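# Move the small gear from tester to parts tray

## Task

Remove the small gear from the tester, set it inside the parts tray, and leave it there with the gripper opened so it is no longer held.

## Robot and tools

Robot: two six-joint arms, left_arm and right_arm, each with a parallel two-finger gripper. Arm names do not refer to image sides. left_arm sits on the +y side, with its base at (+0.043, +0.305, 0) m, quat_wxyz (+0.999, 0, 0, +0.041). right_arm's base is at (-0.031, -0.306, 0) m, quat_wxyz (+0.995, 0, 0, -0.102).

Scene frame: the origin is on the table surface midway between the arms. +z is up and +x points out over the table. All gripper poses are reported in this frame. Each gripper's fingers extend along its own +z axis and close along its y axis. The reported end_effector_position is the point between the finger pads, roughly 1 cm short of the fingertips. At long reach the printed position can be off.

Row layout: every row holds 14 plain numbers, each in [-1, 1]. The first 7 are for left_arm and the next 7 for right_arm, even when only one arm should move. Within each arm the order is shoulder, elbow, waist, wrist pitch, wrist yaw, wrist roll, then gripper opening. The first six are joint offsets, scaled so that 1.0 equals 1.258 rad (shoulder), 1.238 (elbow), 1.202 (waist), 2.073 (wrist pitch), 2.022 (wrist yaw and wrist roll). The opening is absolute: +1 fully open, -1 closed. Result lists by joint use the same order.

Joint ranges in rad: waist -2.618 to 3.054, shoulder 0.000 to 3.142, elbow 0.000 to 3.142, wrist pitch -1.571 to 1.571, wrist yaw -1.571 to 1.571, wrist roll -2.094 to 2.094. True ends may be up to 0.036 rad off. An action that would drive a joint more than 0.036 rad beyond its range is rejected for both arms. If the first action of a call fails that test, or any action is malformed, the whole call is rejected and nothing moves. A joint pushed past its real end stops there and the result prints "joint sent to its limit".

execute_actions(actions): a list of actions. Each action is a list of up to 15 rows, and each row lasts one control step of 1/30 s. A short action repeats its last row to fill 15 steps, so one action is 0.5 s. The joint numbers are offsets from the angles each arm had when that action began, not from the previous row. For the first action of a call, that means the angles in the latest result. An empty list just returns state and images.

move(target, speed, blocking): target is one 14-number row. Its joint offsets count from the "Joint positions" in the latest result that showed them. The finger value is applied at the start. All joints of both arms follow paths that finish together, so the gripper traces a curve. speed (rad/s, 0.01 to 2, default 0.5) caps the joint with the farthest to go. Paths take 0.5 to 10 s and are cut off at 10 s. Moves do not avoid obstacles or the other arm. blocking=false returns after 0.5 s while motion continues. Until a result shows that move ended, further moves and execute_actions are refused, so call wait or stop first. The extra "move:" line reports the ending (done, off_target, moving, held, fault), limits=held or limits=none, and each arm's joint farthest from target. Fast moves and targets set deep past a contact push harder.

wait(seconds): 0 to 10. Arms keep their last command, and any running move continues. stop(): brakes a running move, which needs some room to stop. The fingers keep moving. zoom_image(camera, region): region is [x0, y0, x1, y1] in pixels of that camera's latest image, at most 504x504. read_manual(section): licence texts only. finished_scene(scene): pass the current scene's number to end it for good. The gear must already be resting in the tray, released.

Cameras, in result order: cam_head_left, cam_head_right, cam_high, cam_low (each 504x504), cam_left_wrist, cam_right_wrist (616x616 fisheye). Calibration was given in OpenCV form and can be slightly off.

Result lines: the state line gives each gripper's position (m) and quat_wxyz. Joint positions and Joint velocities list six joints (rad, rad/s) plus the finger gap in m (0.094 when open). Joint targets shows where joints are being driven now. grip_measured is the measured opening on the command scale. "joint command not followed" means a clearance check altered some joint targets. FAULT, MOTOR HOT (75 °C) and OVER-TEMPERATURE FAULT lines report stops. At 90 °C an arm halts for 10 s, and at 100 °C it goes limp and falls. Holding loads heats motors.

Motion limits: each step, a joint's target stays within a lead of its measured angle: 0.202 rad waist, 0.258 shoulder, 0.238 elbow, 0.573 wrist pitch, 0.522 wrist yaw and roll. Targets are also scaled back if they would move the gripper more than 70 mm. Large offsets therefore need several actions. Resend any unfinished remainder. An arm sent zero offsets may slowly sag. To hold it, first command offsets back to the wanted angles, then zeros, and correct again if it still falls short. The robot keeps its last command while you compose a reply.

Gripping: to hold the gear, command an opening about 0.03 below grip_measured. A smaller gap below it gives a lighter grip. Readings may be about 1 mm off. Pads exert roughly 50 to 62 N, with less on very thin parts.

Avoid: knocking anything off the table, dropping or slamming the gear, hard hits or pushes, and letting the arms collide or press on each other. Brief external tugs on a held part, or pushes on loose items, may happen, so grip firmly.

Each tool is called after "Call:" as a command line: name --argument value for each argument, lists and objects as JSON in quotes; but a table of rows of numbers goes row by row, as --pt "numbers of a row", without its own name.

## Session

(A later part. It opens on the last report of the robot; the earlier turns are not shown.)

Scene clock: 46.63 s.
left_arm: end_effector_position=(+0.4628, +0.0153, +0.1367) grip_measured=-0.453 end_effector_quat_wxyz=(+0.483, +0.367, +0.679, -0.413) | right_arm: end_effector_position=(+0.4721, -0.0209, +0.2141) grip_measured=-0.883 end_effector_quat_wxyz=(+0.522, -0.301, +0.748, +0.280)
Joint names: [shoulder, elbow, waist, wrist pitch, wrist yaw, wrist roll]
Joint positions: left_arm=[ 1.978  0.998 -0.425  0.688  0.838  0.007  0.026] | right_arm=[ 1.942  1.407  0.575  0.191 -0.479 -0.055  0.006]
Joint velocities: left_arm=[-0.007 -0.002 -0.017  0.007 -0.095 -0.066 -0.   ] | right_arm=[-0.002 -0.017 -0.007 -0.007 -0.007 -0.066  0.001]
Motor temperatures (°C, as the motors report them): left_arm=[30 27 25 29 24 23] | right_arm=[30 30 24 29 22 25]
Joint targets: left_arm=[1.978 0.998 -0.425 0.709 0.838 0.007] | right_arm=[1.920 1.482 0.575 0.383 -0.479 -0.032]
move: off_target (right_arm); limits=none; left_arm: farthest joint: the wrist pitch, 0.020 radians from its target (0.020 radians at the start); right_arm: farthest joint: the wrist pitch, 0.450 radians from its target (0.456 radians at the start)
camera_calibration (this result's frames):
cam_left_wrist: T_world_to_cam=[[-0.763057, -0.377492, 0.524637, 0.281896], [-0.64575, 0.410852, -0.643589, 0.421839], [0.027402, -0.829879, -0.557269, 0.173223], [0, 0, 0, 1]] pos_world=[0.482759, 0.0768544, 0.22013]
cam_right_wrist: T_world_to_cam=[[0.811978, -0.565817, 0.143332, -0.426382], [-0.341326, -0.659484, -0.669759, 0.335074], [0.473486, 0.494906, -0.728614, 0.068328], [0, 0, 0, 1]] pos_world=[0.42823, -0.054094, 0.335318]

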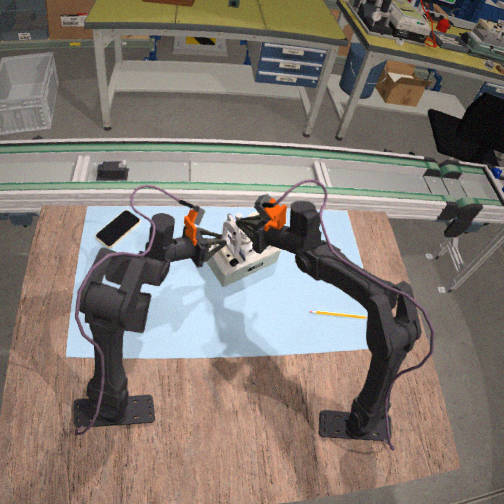

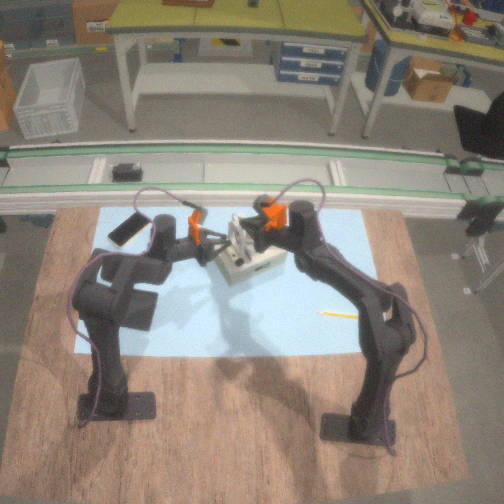

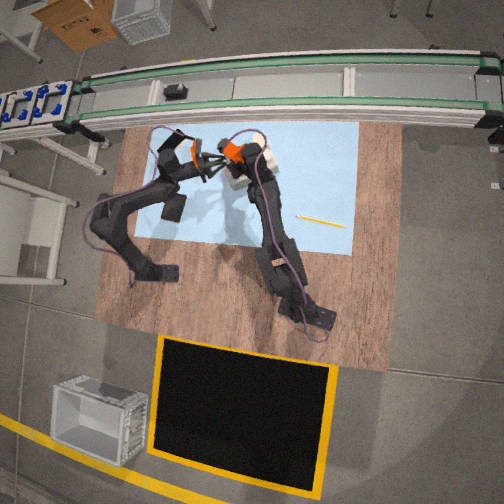

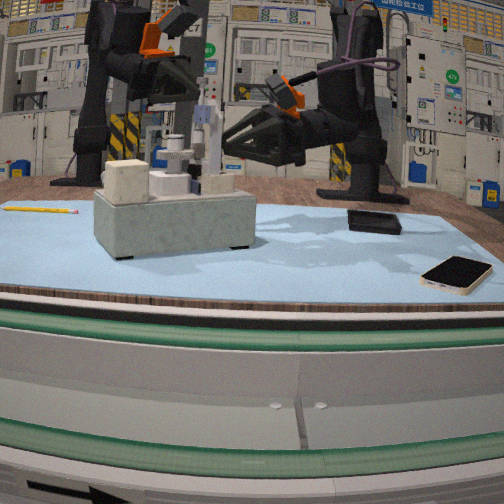

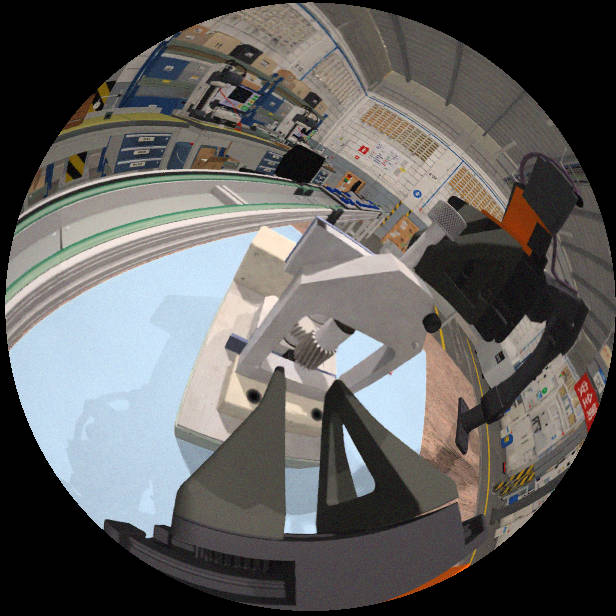

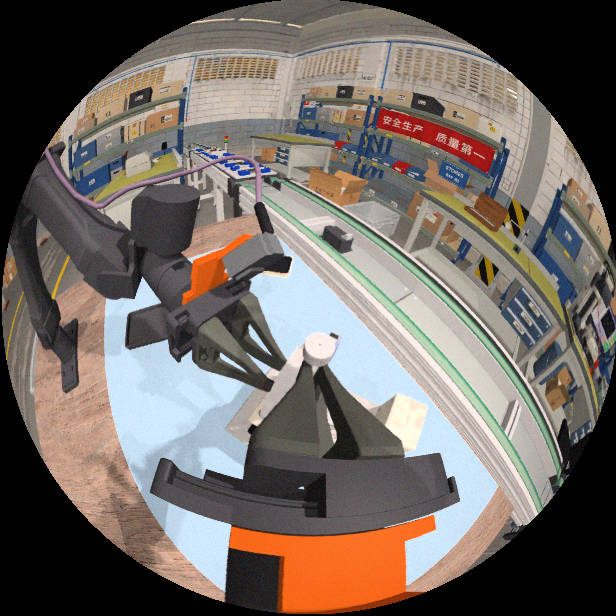

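Call:
move --target '[0.097,0.147,-0.058,-0.02,0,0,-0.45,-0.1,0.1,0,0.07,0,0,-0.92]' --speed 0.1

Call:
zoom_image --camera "cam_left_wrist" --region '[200, 240, 420, 460]'

Call:
zoom_image --camera "cam_low" --region '[120, 20, 320, 220]'

Scene clock: 48.90 s.
left_arm: end_effector_position=(+0.4680, -0.0202, +0.1321) grip_measured=-0.453 end_effector_quat_wxyz=(+0.465, +0.394, +0.661, -0.438) | right_arm: end_effector_position=(+0.4716, -0.0219, +0.2147) grip_measured=-0.887 end_effector_quat_wxyz=(+0.518, -0.308, +0.750, +0.272)
Joint names: [shoulder, elbow, waist, wrist pitch, wrist yaw, wrist roll]
Joint positions: left_arm=[ 2.081  1.133 -0.478  0.657  0.876  0.007  0.026] | right_arm=[ 1.938  1.42   0.575  0.156 -0.475 -0.076  0.005]
Joint velocities: left_arm=[-0.007 -0.002 -0.007 -0.037 -0.11   0.081 -0.   ] | right_arm=[ 0.012  0.012 -0.012 -0.037  0.007 -0.007  0.   ]
Motor temperatures (°C, as the motors report them): left_arm=[30 28 25 29 24 23] | right_arm=[31 31 24 30 22 25]
Joint targets: left_arm=[2.099 1.180 -0.495 0.647 0.839 0.007] | right_arm=[1.873 1.479 0.575 0.253 -0.478 -0.065]
move: off_target (left_arm, right_arm); limits=none; left_arm: farthest joint: the elbow, 0.047 radians from its target (0.182 radians at the start); right_arm: farthest joint: the wrist pitch, 0.180 radians from its target (0.145 radians at the start)
camera_calibration (this result's frames):
cam_left_wrist: T_world_to_cam=[[-0.791473, -0.303121, 0.530744, 0.288957], [-0.609271, 0.460304, -0.645685, 0.421054], [-0.0485831, -0.834409, -0.549001, 0.175496], [0, 0, 0, 1]] pos_world=[0.493763, 0.0402114, 0.214854]
cam_right_wrist: T_world_to_cam=[[0.813545, -0.560571, 0.154611, -0.429603], [-0.33997, -0.67422, -0.655627, 0.330669], [0.471767, 0.480819, -0.739086, 0.0721791], [0, 0, 0, 1]] pos_world=[0.427867, -0.0525847, 0.336563]

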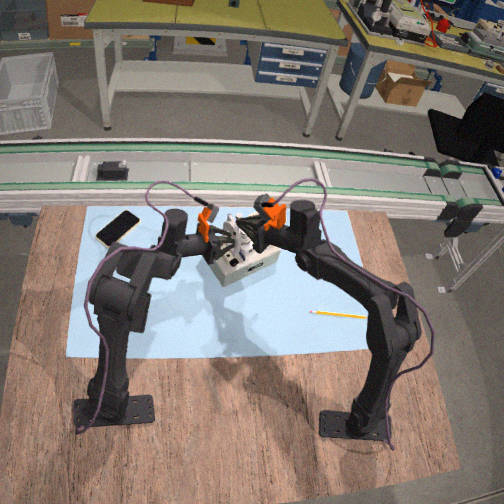

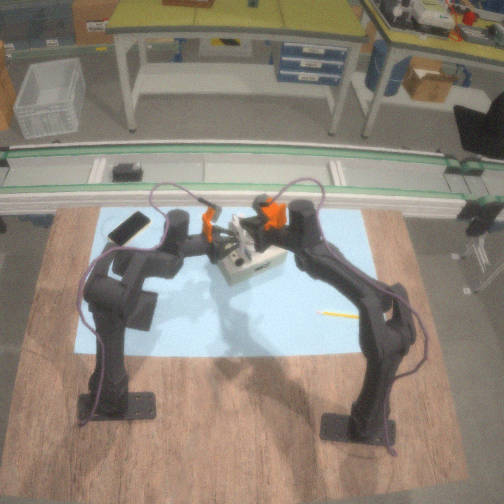

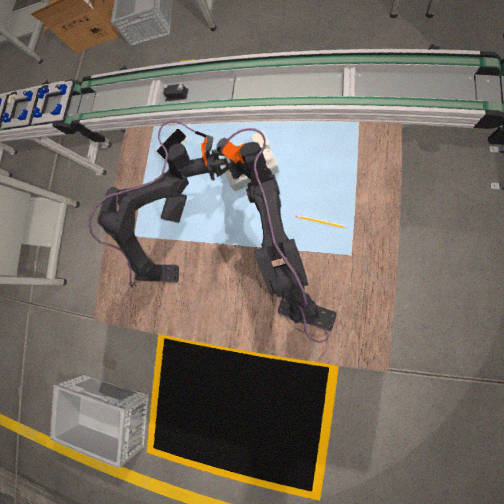

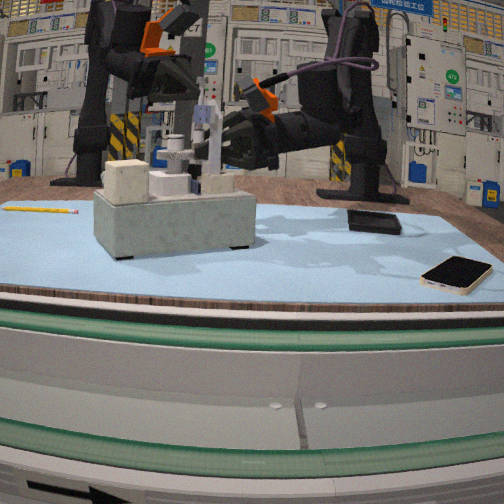

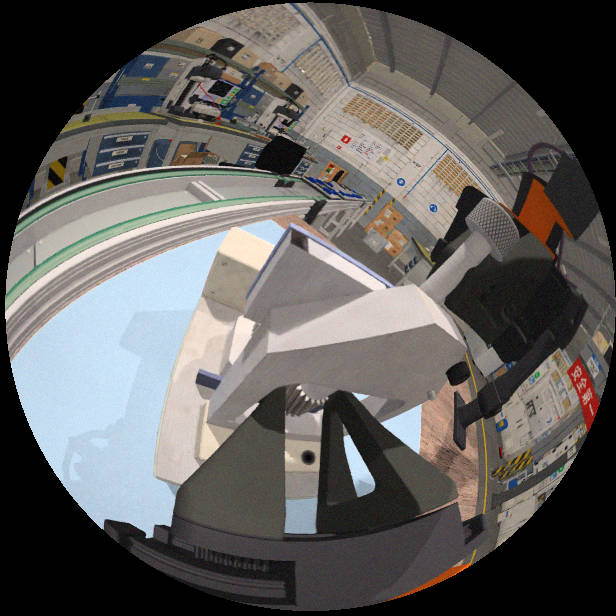

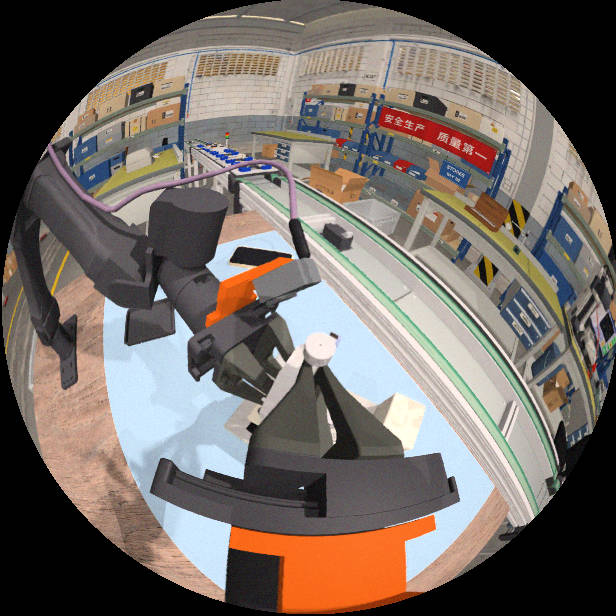

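Region (200, 240, 420, 460) of cam_left_wrist's 616x616 image, scaled by 2.291, with more detail than that image has.

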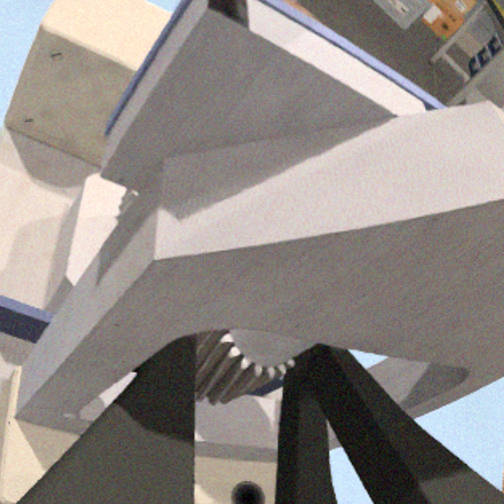

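Region (120, 20, 320, 220) of cam_low's 504x504 image, scaled by 2.520, with more detail than that image has.

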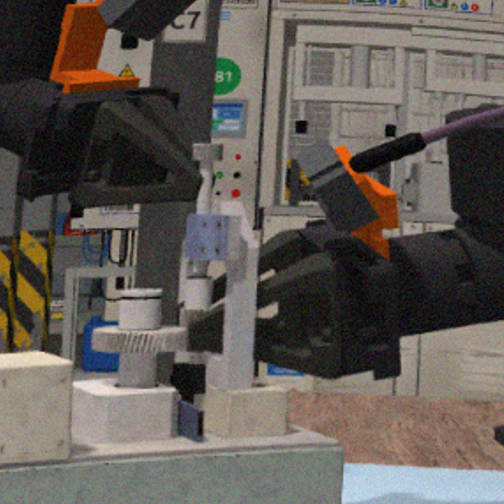

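Call:
move --target '[0,0,0,0,0,0,-0.75,-0.05,0.05,0,0.05,0,0,-0.92]'

Call:
move --target '[-0.05,0.05,0,0,0,0,-0.75,-0.1,0.12,0,0.03,0,0,-0.92]' --speed 0.1

Call:
zoom_image --camera "cam_low" --region '[120, 20, 320, 220]'

Scene clock: 49.93 s.
left_arm: end_effector_position=(+0.4719, -0.0183, +0.1323) grip_measured=-0.632 end_effector_quat_wxyz=(+0.472, +0.393, +0.661, -0.430) | right_arm: end_effector_position=(+0.4684, -0.0242, +0.2222) grip_measured=-0.916 end_effector_quat_wxyz=(+0.519, -0.310, +0.749, +0.270)
Joint names: [shoulder, elbow, waist, wrist pitch, wrist yaw, wrist roll]
Joint positions: left_arm=[ 2.082  1.133 -0.476  0.663  0.86   0.017  0.017] | right_arm=[ 1.917  1.422  0.573  0.132 -0.476 -0.086  0.004]
Joint velocities: left_arm=[ 0.002 -0.037 -0.007  0.037  0.037  0.037 -0.001] | right_arm=[ 0.007  0.002 -0.022  0.022 -0.022 -0.022 -0.001]
Motor temperatures (°C, as the motors report them): left_arm=[30 27 25 29 24 23] | right_arm=[31 31 24 30 22 25]
Joint targets: left_arm=[2.081 1.133 -0.478 0.657 0.876 0.007] | right_arm=[1.875 1.482 0.575 0.260 -0.475 -0.076]
move: off_target (right_arm); limits=none; left_arm: farthest joint: the wrist yaw, 0.016 radians from its target (0.000 radians at the start); right_arm: farthest joint: the wrist pitch, 0.128 radians from its target (0.104 radians at the start)
camera_calibration (this result's frames):
cam_left_wrist: T_world_to_cam=[[-0.794718, -0.318204, 0.516884, 0.295611], [-0.606391, 0.453686, -0.653038, 0.422153], [-0.0267034, -0.832415, -0.553509, 0.167588], [0, 0, 0, 1]] pos_world=[0.495392, 0.0420427, 0.215647]
cam_right_wrist: T_world_to_cam=[[0.81338, -0.558439, 0.16297, -0.431235], [-0.334944, -0.678618, -0.653674, 0.33007], [0.475632, 0.4771, -0.73902, 0.0784151], [0, 0, 0, 1]] pos_world=[0.424016, -0.0542386, 0.343987]

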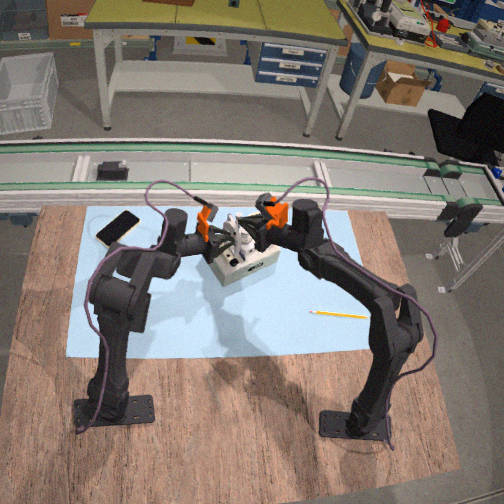

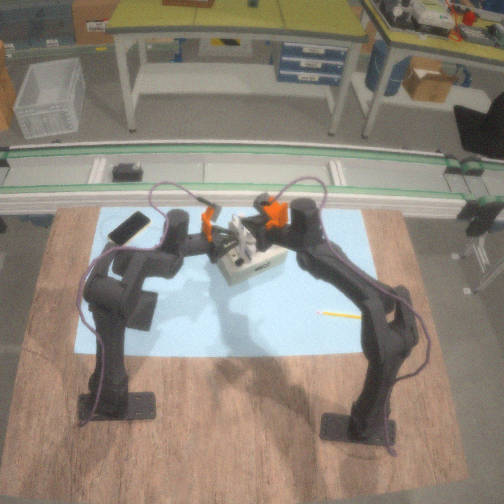

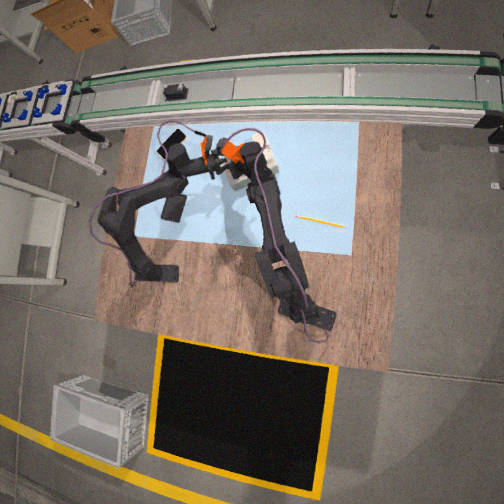

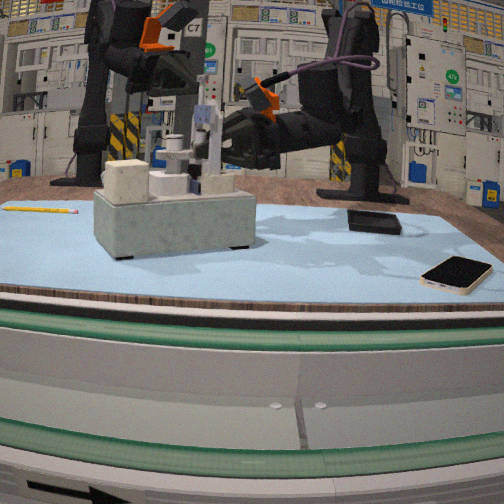

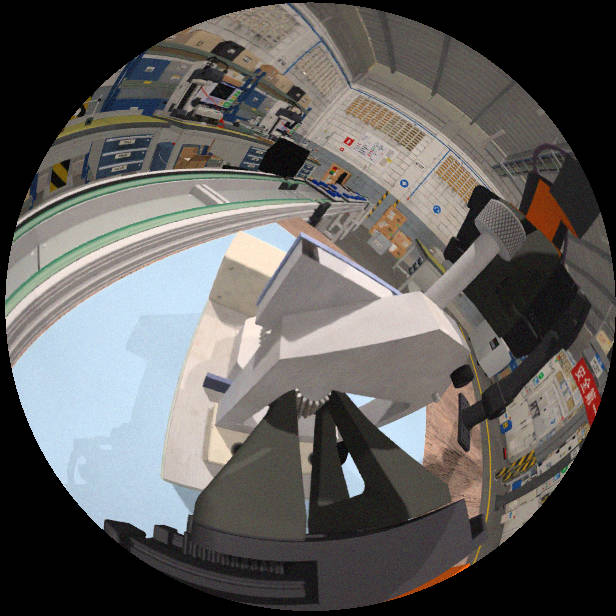

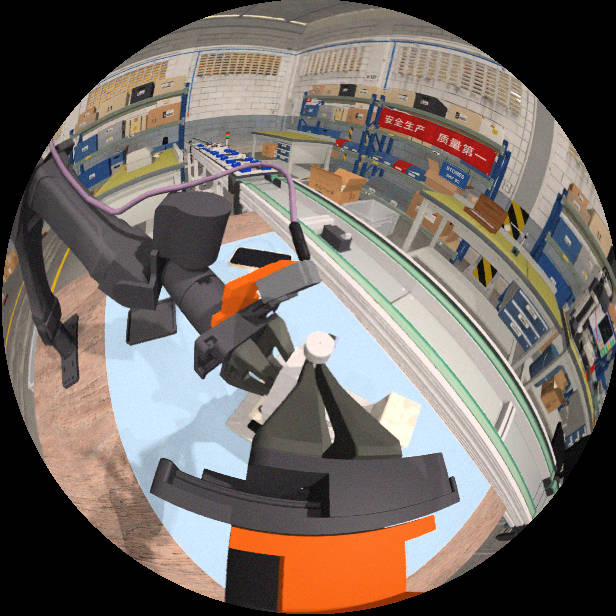

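Scene clock: 52.13 s.
left_arm: end_effector_position=(+0.4724, -0.0179, +0.1346) grip_measured=-0.632 end_effector_quat_wxyz=(+0.466, +0.389, +0.669, -0.429) | right_arm: end_effector_position=(+0.4642, -0.0279, +0.3597) grip_measured=-0.917 end_effector_quat_wxyz=(+0.637, -0.313, +0.655, +0.260)
Joint names: [shoulder, elbow, waist, wrist pitch, wrist yaw, wrist roll]
Joint positions: left_arm=[ 2.068  1.143 -0.476  0.619  0.855  0.017  0.017] | right_arm=[ 1.802  1.554  0.573  0.188 -0.465 -0.086  0.004]
Joint velocities: left_arm=[-0.022  0.012 -0.007 -0.007 -0.007 -0.051 -0.   ] | right_arm=[ 0.012  0.007 -0.017 -0.066  0.037 -0.037  0.001]
Motor temperatures (°C, as the motors report them): left_arm=[31 28 25 29 24 23] | right_arm=[31 31 24 30 22 25]
Joint targets: left_arm=[2.019 1.195 -0.476 0.663 0.860 0.017] | right_arm=[1.791 1.570 0.573 0.194 -0.476 -0.086]
move: off_target (left_arm); limits=none; left_arm: farthest joint: the elbow, 0.052 radians from its target (0.061 radians at the start); right_arm: farthest joint: the elbow, 0.016 radians from its target (0.149 radians at the start)
camera_calibration (this result's frames):
cam_left_wrist: T_world_to_cam=[[-0.783412, -0.327042, 0.528497, 0.287851], [-0.620644, 0.45637, -0.637595, 0.428485], [-0.0326695, -0.827508, -0.560502, 0.173161], [0, 0, 0, 1]] pos_world=[0.497099, 0.0418842, 0.218129]
cam_right_wrist: T_world_to_cam=[[0.737879, -0.593032, 0.322254, -0.475463], [-0.136109, -0.598397, -0.789554, 0.37484], [0.661067, 0.538734, -0.522261, 0.021476], [0, 0, 0, 1]] pos_world=[0.387656, -0.0692316, 0.460392]

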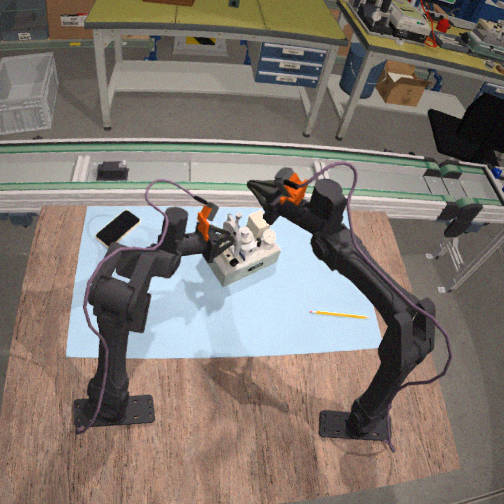

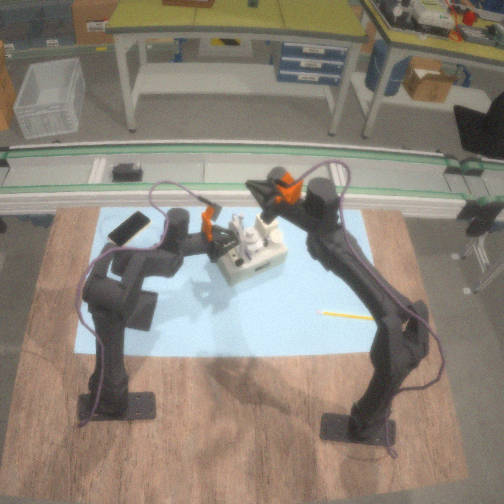

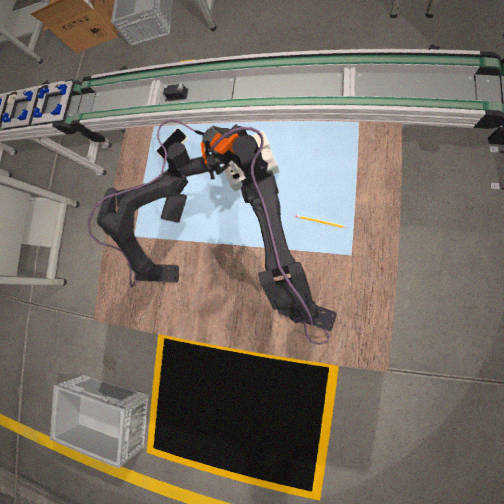

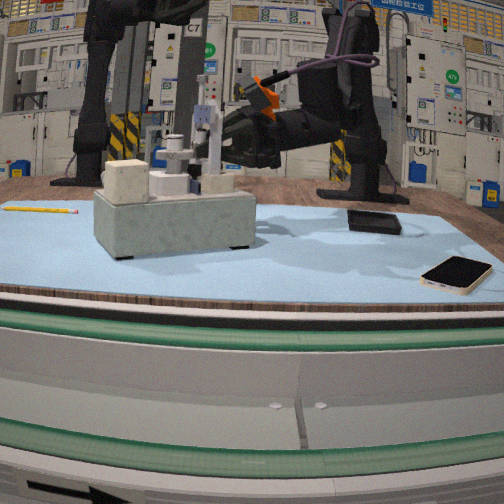

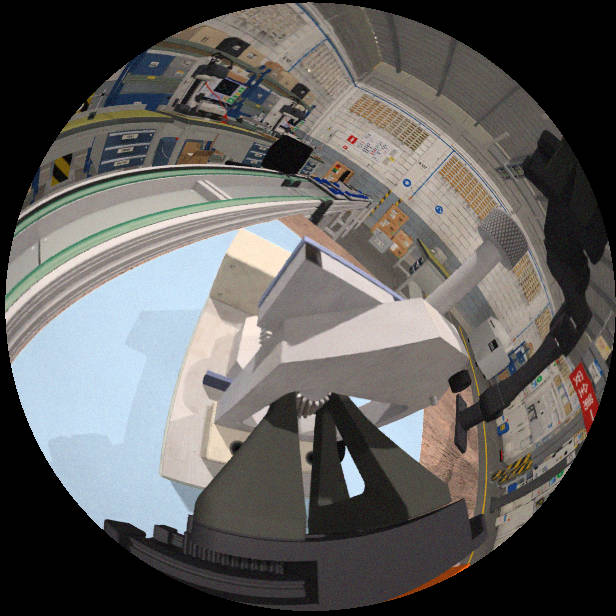

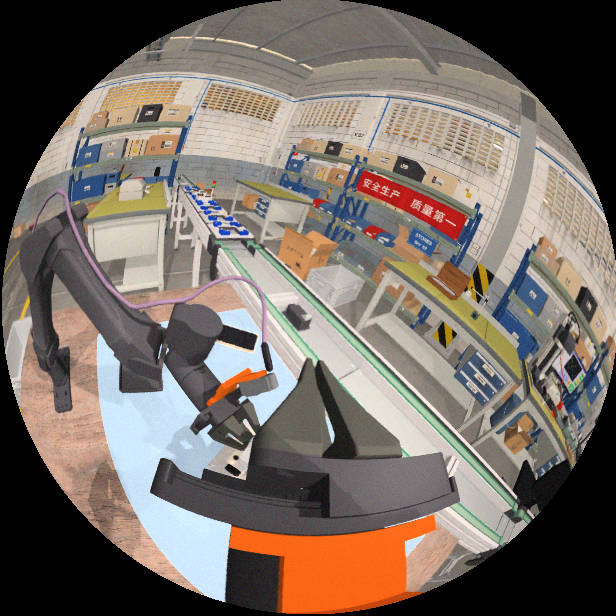

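Region (120, 20, 320, 220) of cam_low's 504x504 image, scaled by 2.520, with more detail than that image has.

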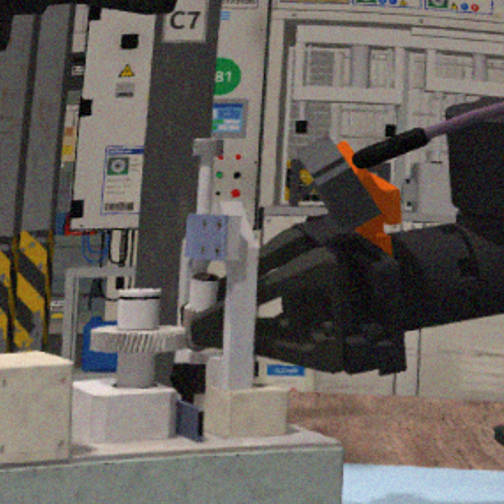

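Call:
move --target '[-0.01,0.01,0,0.02,0,0,-0.75,0.157,0.42,0.116,-0.45,0.23,0.043,0]' --speed 0.6

Call:
move --target '[-0.01,0.01,0,0.02,0,0,-0.75,0.065,0.01,0,0,0,0,0]' --speed 0.15

Call:
zoom_image --camera "cam_low" --region '[120, 0, 320, 200]'

Scene clock: 54.73 s.
left_arm: end_effector_position=(+0.4723, -0.0178, +0.1340) grip_measured=-0.632 end_effector_quat_wxyz=(+0.465, +0.389, +0.669, -0.429) | right_arm: end_effector_position=(+0.4612, -0.0343, +0.2719) grip_measured=-0.003 end_effector_quat_wxyz=(+0.412, -0.230, +0.875, +0.107)
Joint names: [shoulder, elbow, waist, wrist pitch, wrist yaw, wrist roll]
Joint positions: left_arm=[ 2.069  1.143 -0.476  0.619  0.855  0.017  0.017] | right_arm=[ 1.997  2.044  0.704 -0.74  -0.009 -0.01   0.047]
Joint velocities: left_arm=[-0.017 -0.002 -0.012 -0.037 -0.051 -0.066  0.001] | right_arm=[-0.012  0.007 -0.012  0.037 -0.007 -0.051  0.001]
Motor temperatures (°C, as the motors report them): left_arm=[31 28 25 29 24 23] | right_arm=[31 31 24 30 22 25]
Joint targets: left_arm=[2.056 1.156 -0.476 0.661 0.855 0.017] | right_arm=[2.000 2.074 0.712 -0.745 0.000 0.001]
move: off_target (left_arm, right_arm); limits=none; left_arm: farthest joint: the wrist pitch, 0.042 radians from its target (0.041 radians at the start); right_arm: farthest joint: the elbow, 0.030 radians from its target (0.520 radians at the start)
camera_calibration (this result's frames):
cam_left_wrist: T_world_to_cam=[[-0.782667, -0.327352, 0.529409, 0.287629], [-0.621541, 0.456743, -0.636453, 0.428316], [-0.0334596, -0.82718, -0.56094, 0.173294], [0, 0, 0, 1]] pos_world=[0.497132, 0.0418708, 0.217537]
cam_right_wrist: T_world_to_cam=[[0.64752, -0.739625, 0.183502, -0.374451], [-0.669147, -0.667072, -0.327501, 0.419076], [0.364637, 0.089274, -0.92686, 0.212397], [0, 0, 0, 1]] pos_world=[0.445441, -0.0163605, 0.402823]

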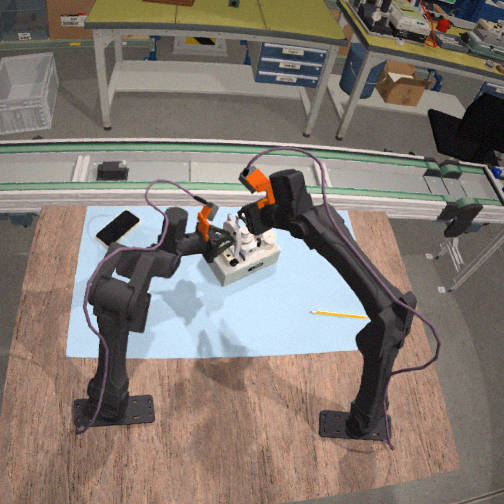

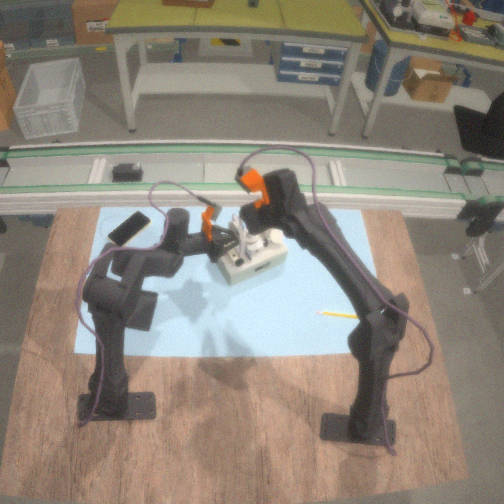

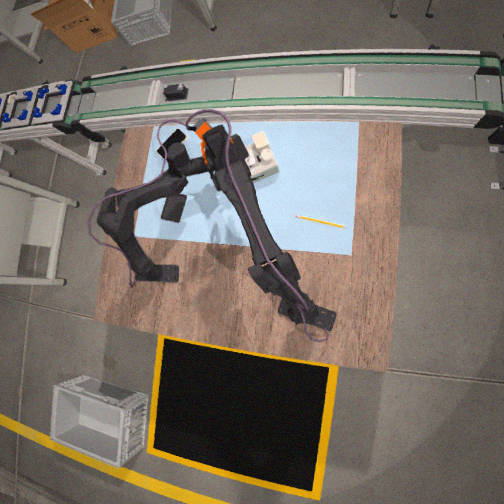

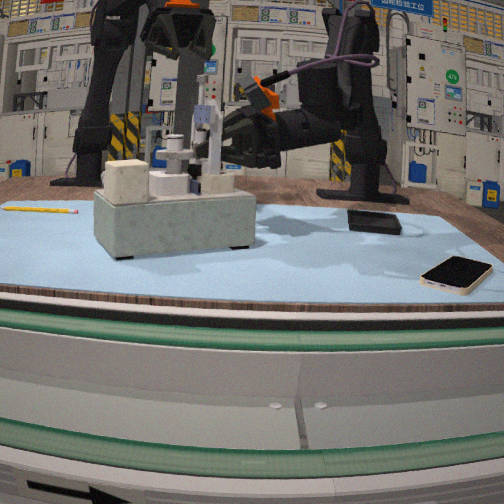

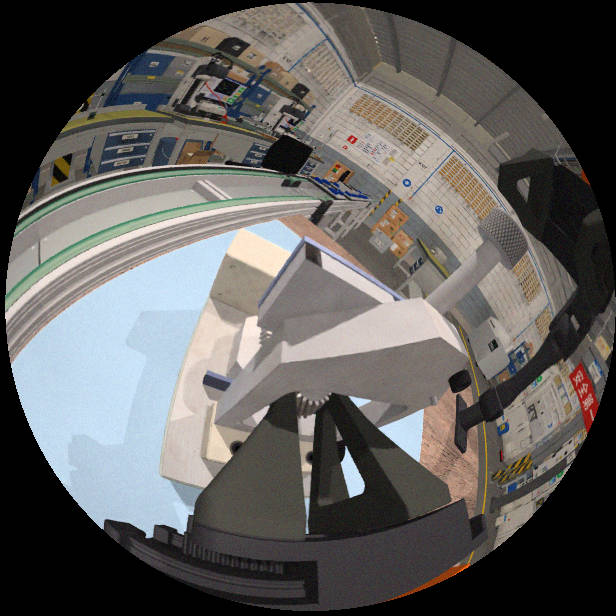

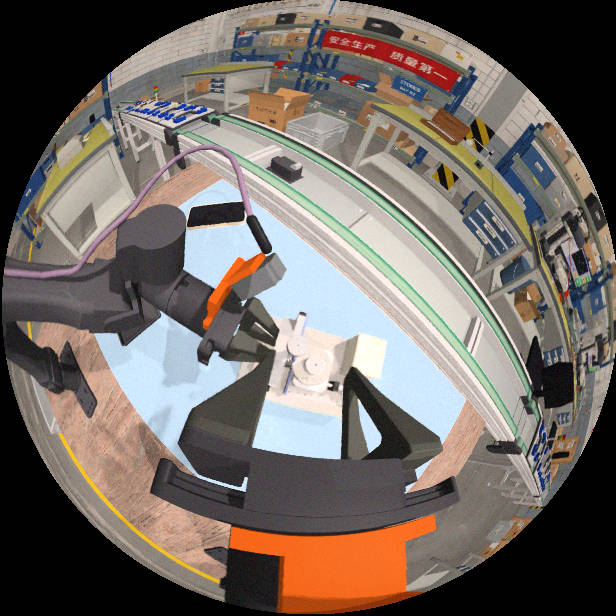

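Scene clock: 55.63 s.
left_arm: end_effector_position=(+0.4723, -0.0178, +0.1340) grip_measured=-0.632 end_effector_quat_wxyz=(+0.465, +0.389, +0.669, -0.429) | right_arm: end_effector_position=(+0.4708, -0.0291, +0.2252) grip_measured=-0.003 end_effector_quat_wxyz=(+0.374, -0.234, +0.892, +0.098)
Joint names: [shoulder, elbow, waist, wrist pitch, wrist yaw, wrist roll]
Joint positions: left_arm=[ 2.069  1.143 -0.476  0.618  0.855  0.017  0.017] | right_arm=[ 2.082  2.044  0.704 -0.74  -0.009 -0.01   0.047]
Joint velocities: left_arm=[-0.007 -0.017 -0.012 -0.022  0.007 -0.11   0.002] | right_arm=[ 0.002 -0.012 -0.002  0.095  0.095  0.007  0.   ]
Motor temperatures (°C, as the motors report them): left_arm=[31 28 25 29 24 23] | right_arm=[31 31 24 30 22 25]
Joint targets: left_arm=[2.056 1.155 -0.476 0.660 0.855 0.017] | right_arm=[2.078 2.057 0.704 -0.740 -0.009 -0.010]
move: off_target (left_arm); limits=none; left_arm: farthest joint: the wrist pitch, 0.042 radians from its target (0.042 radians at the start); right_arm: farthest joint: the elbow, 0.012 radians from its target (0.012 radians at the start)
camera_calibration (this result's frames):
cam_left_wrist: T_world_to_cam=[[-0.78248, -0.32743, 0.529637, 0.287532], [-0.621765, 0.456836, -0.636167, 0.428325], [-0.0336572, -0.827098, -0.561049, 0.173371], [0, 0, 0, 1]] pos_world=[0.497141, 0.0418669, 0.217469]
cam_right_wrist: T_world_to_cam=[[0.660585, -0.732507, 0.164501, -0.369908], [-0.690787, -0.678861, -0.24892, 0.405892], [0.294009, 0.0507973, -0.954452, 0.203489], [0, 0, 0, 1]] pos_world=[0.464913, -0.00575256, 0.356105]

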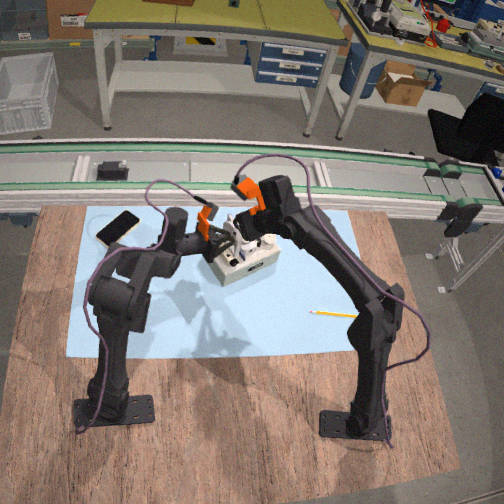

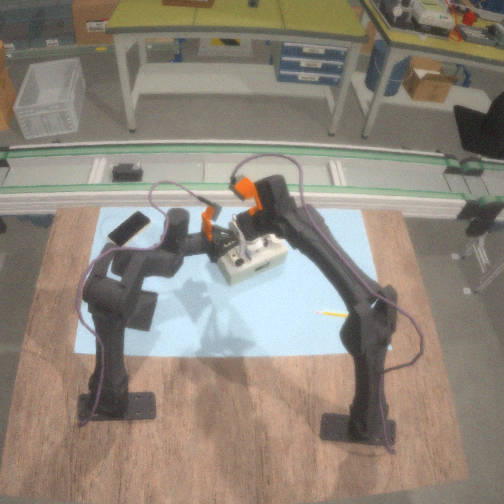

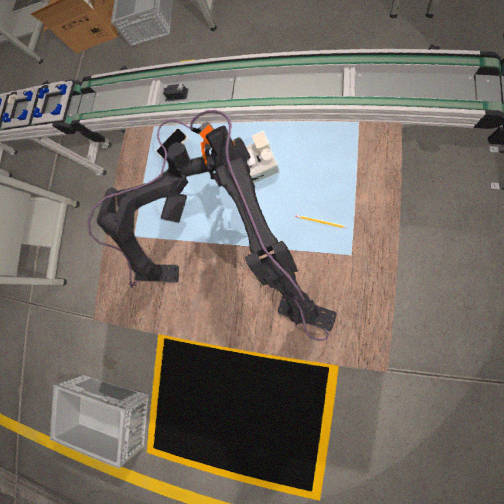

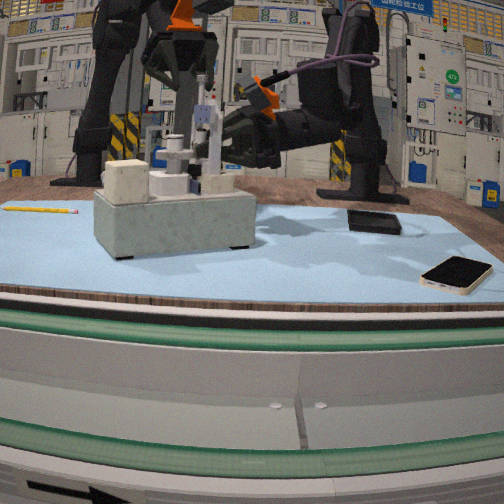

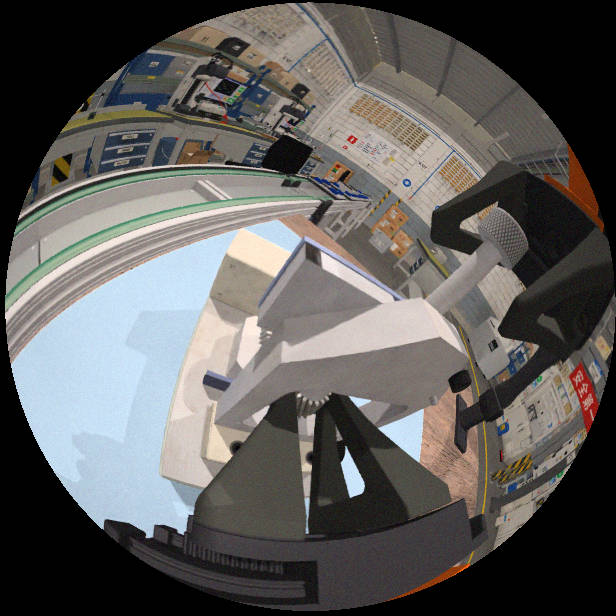

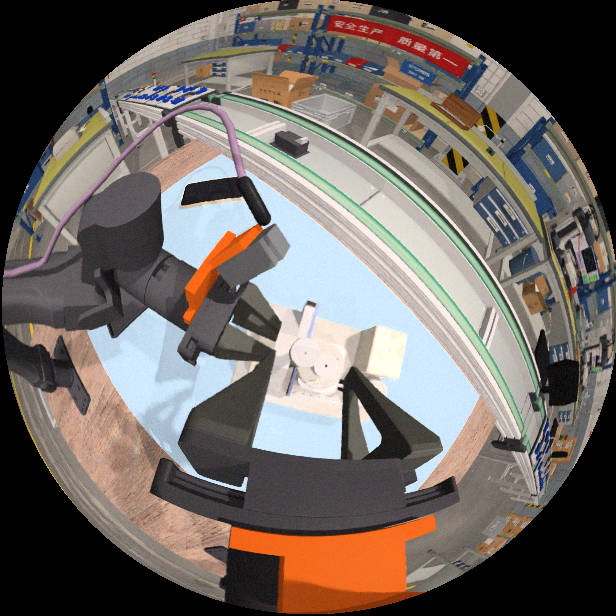

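Region (120, 0, 320, 200) of cam_low's 504x504 image, scaled by 2.520, with more detail than that image has.

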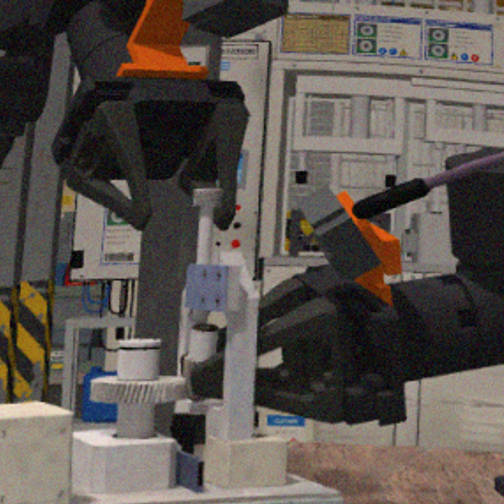

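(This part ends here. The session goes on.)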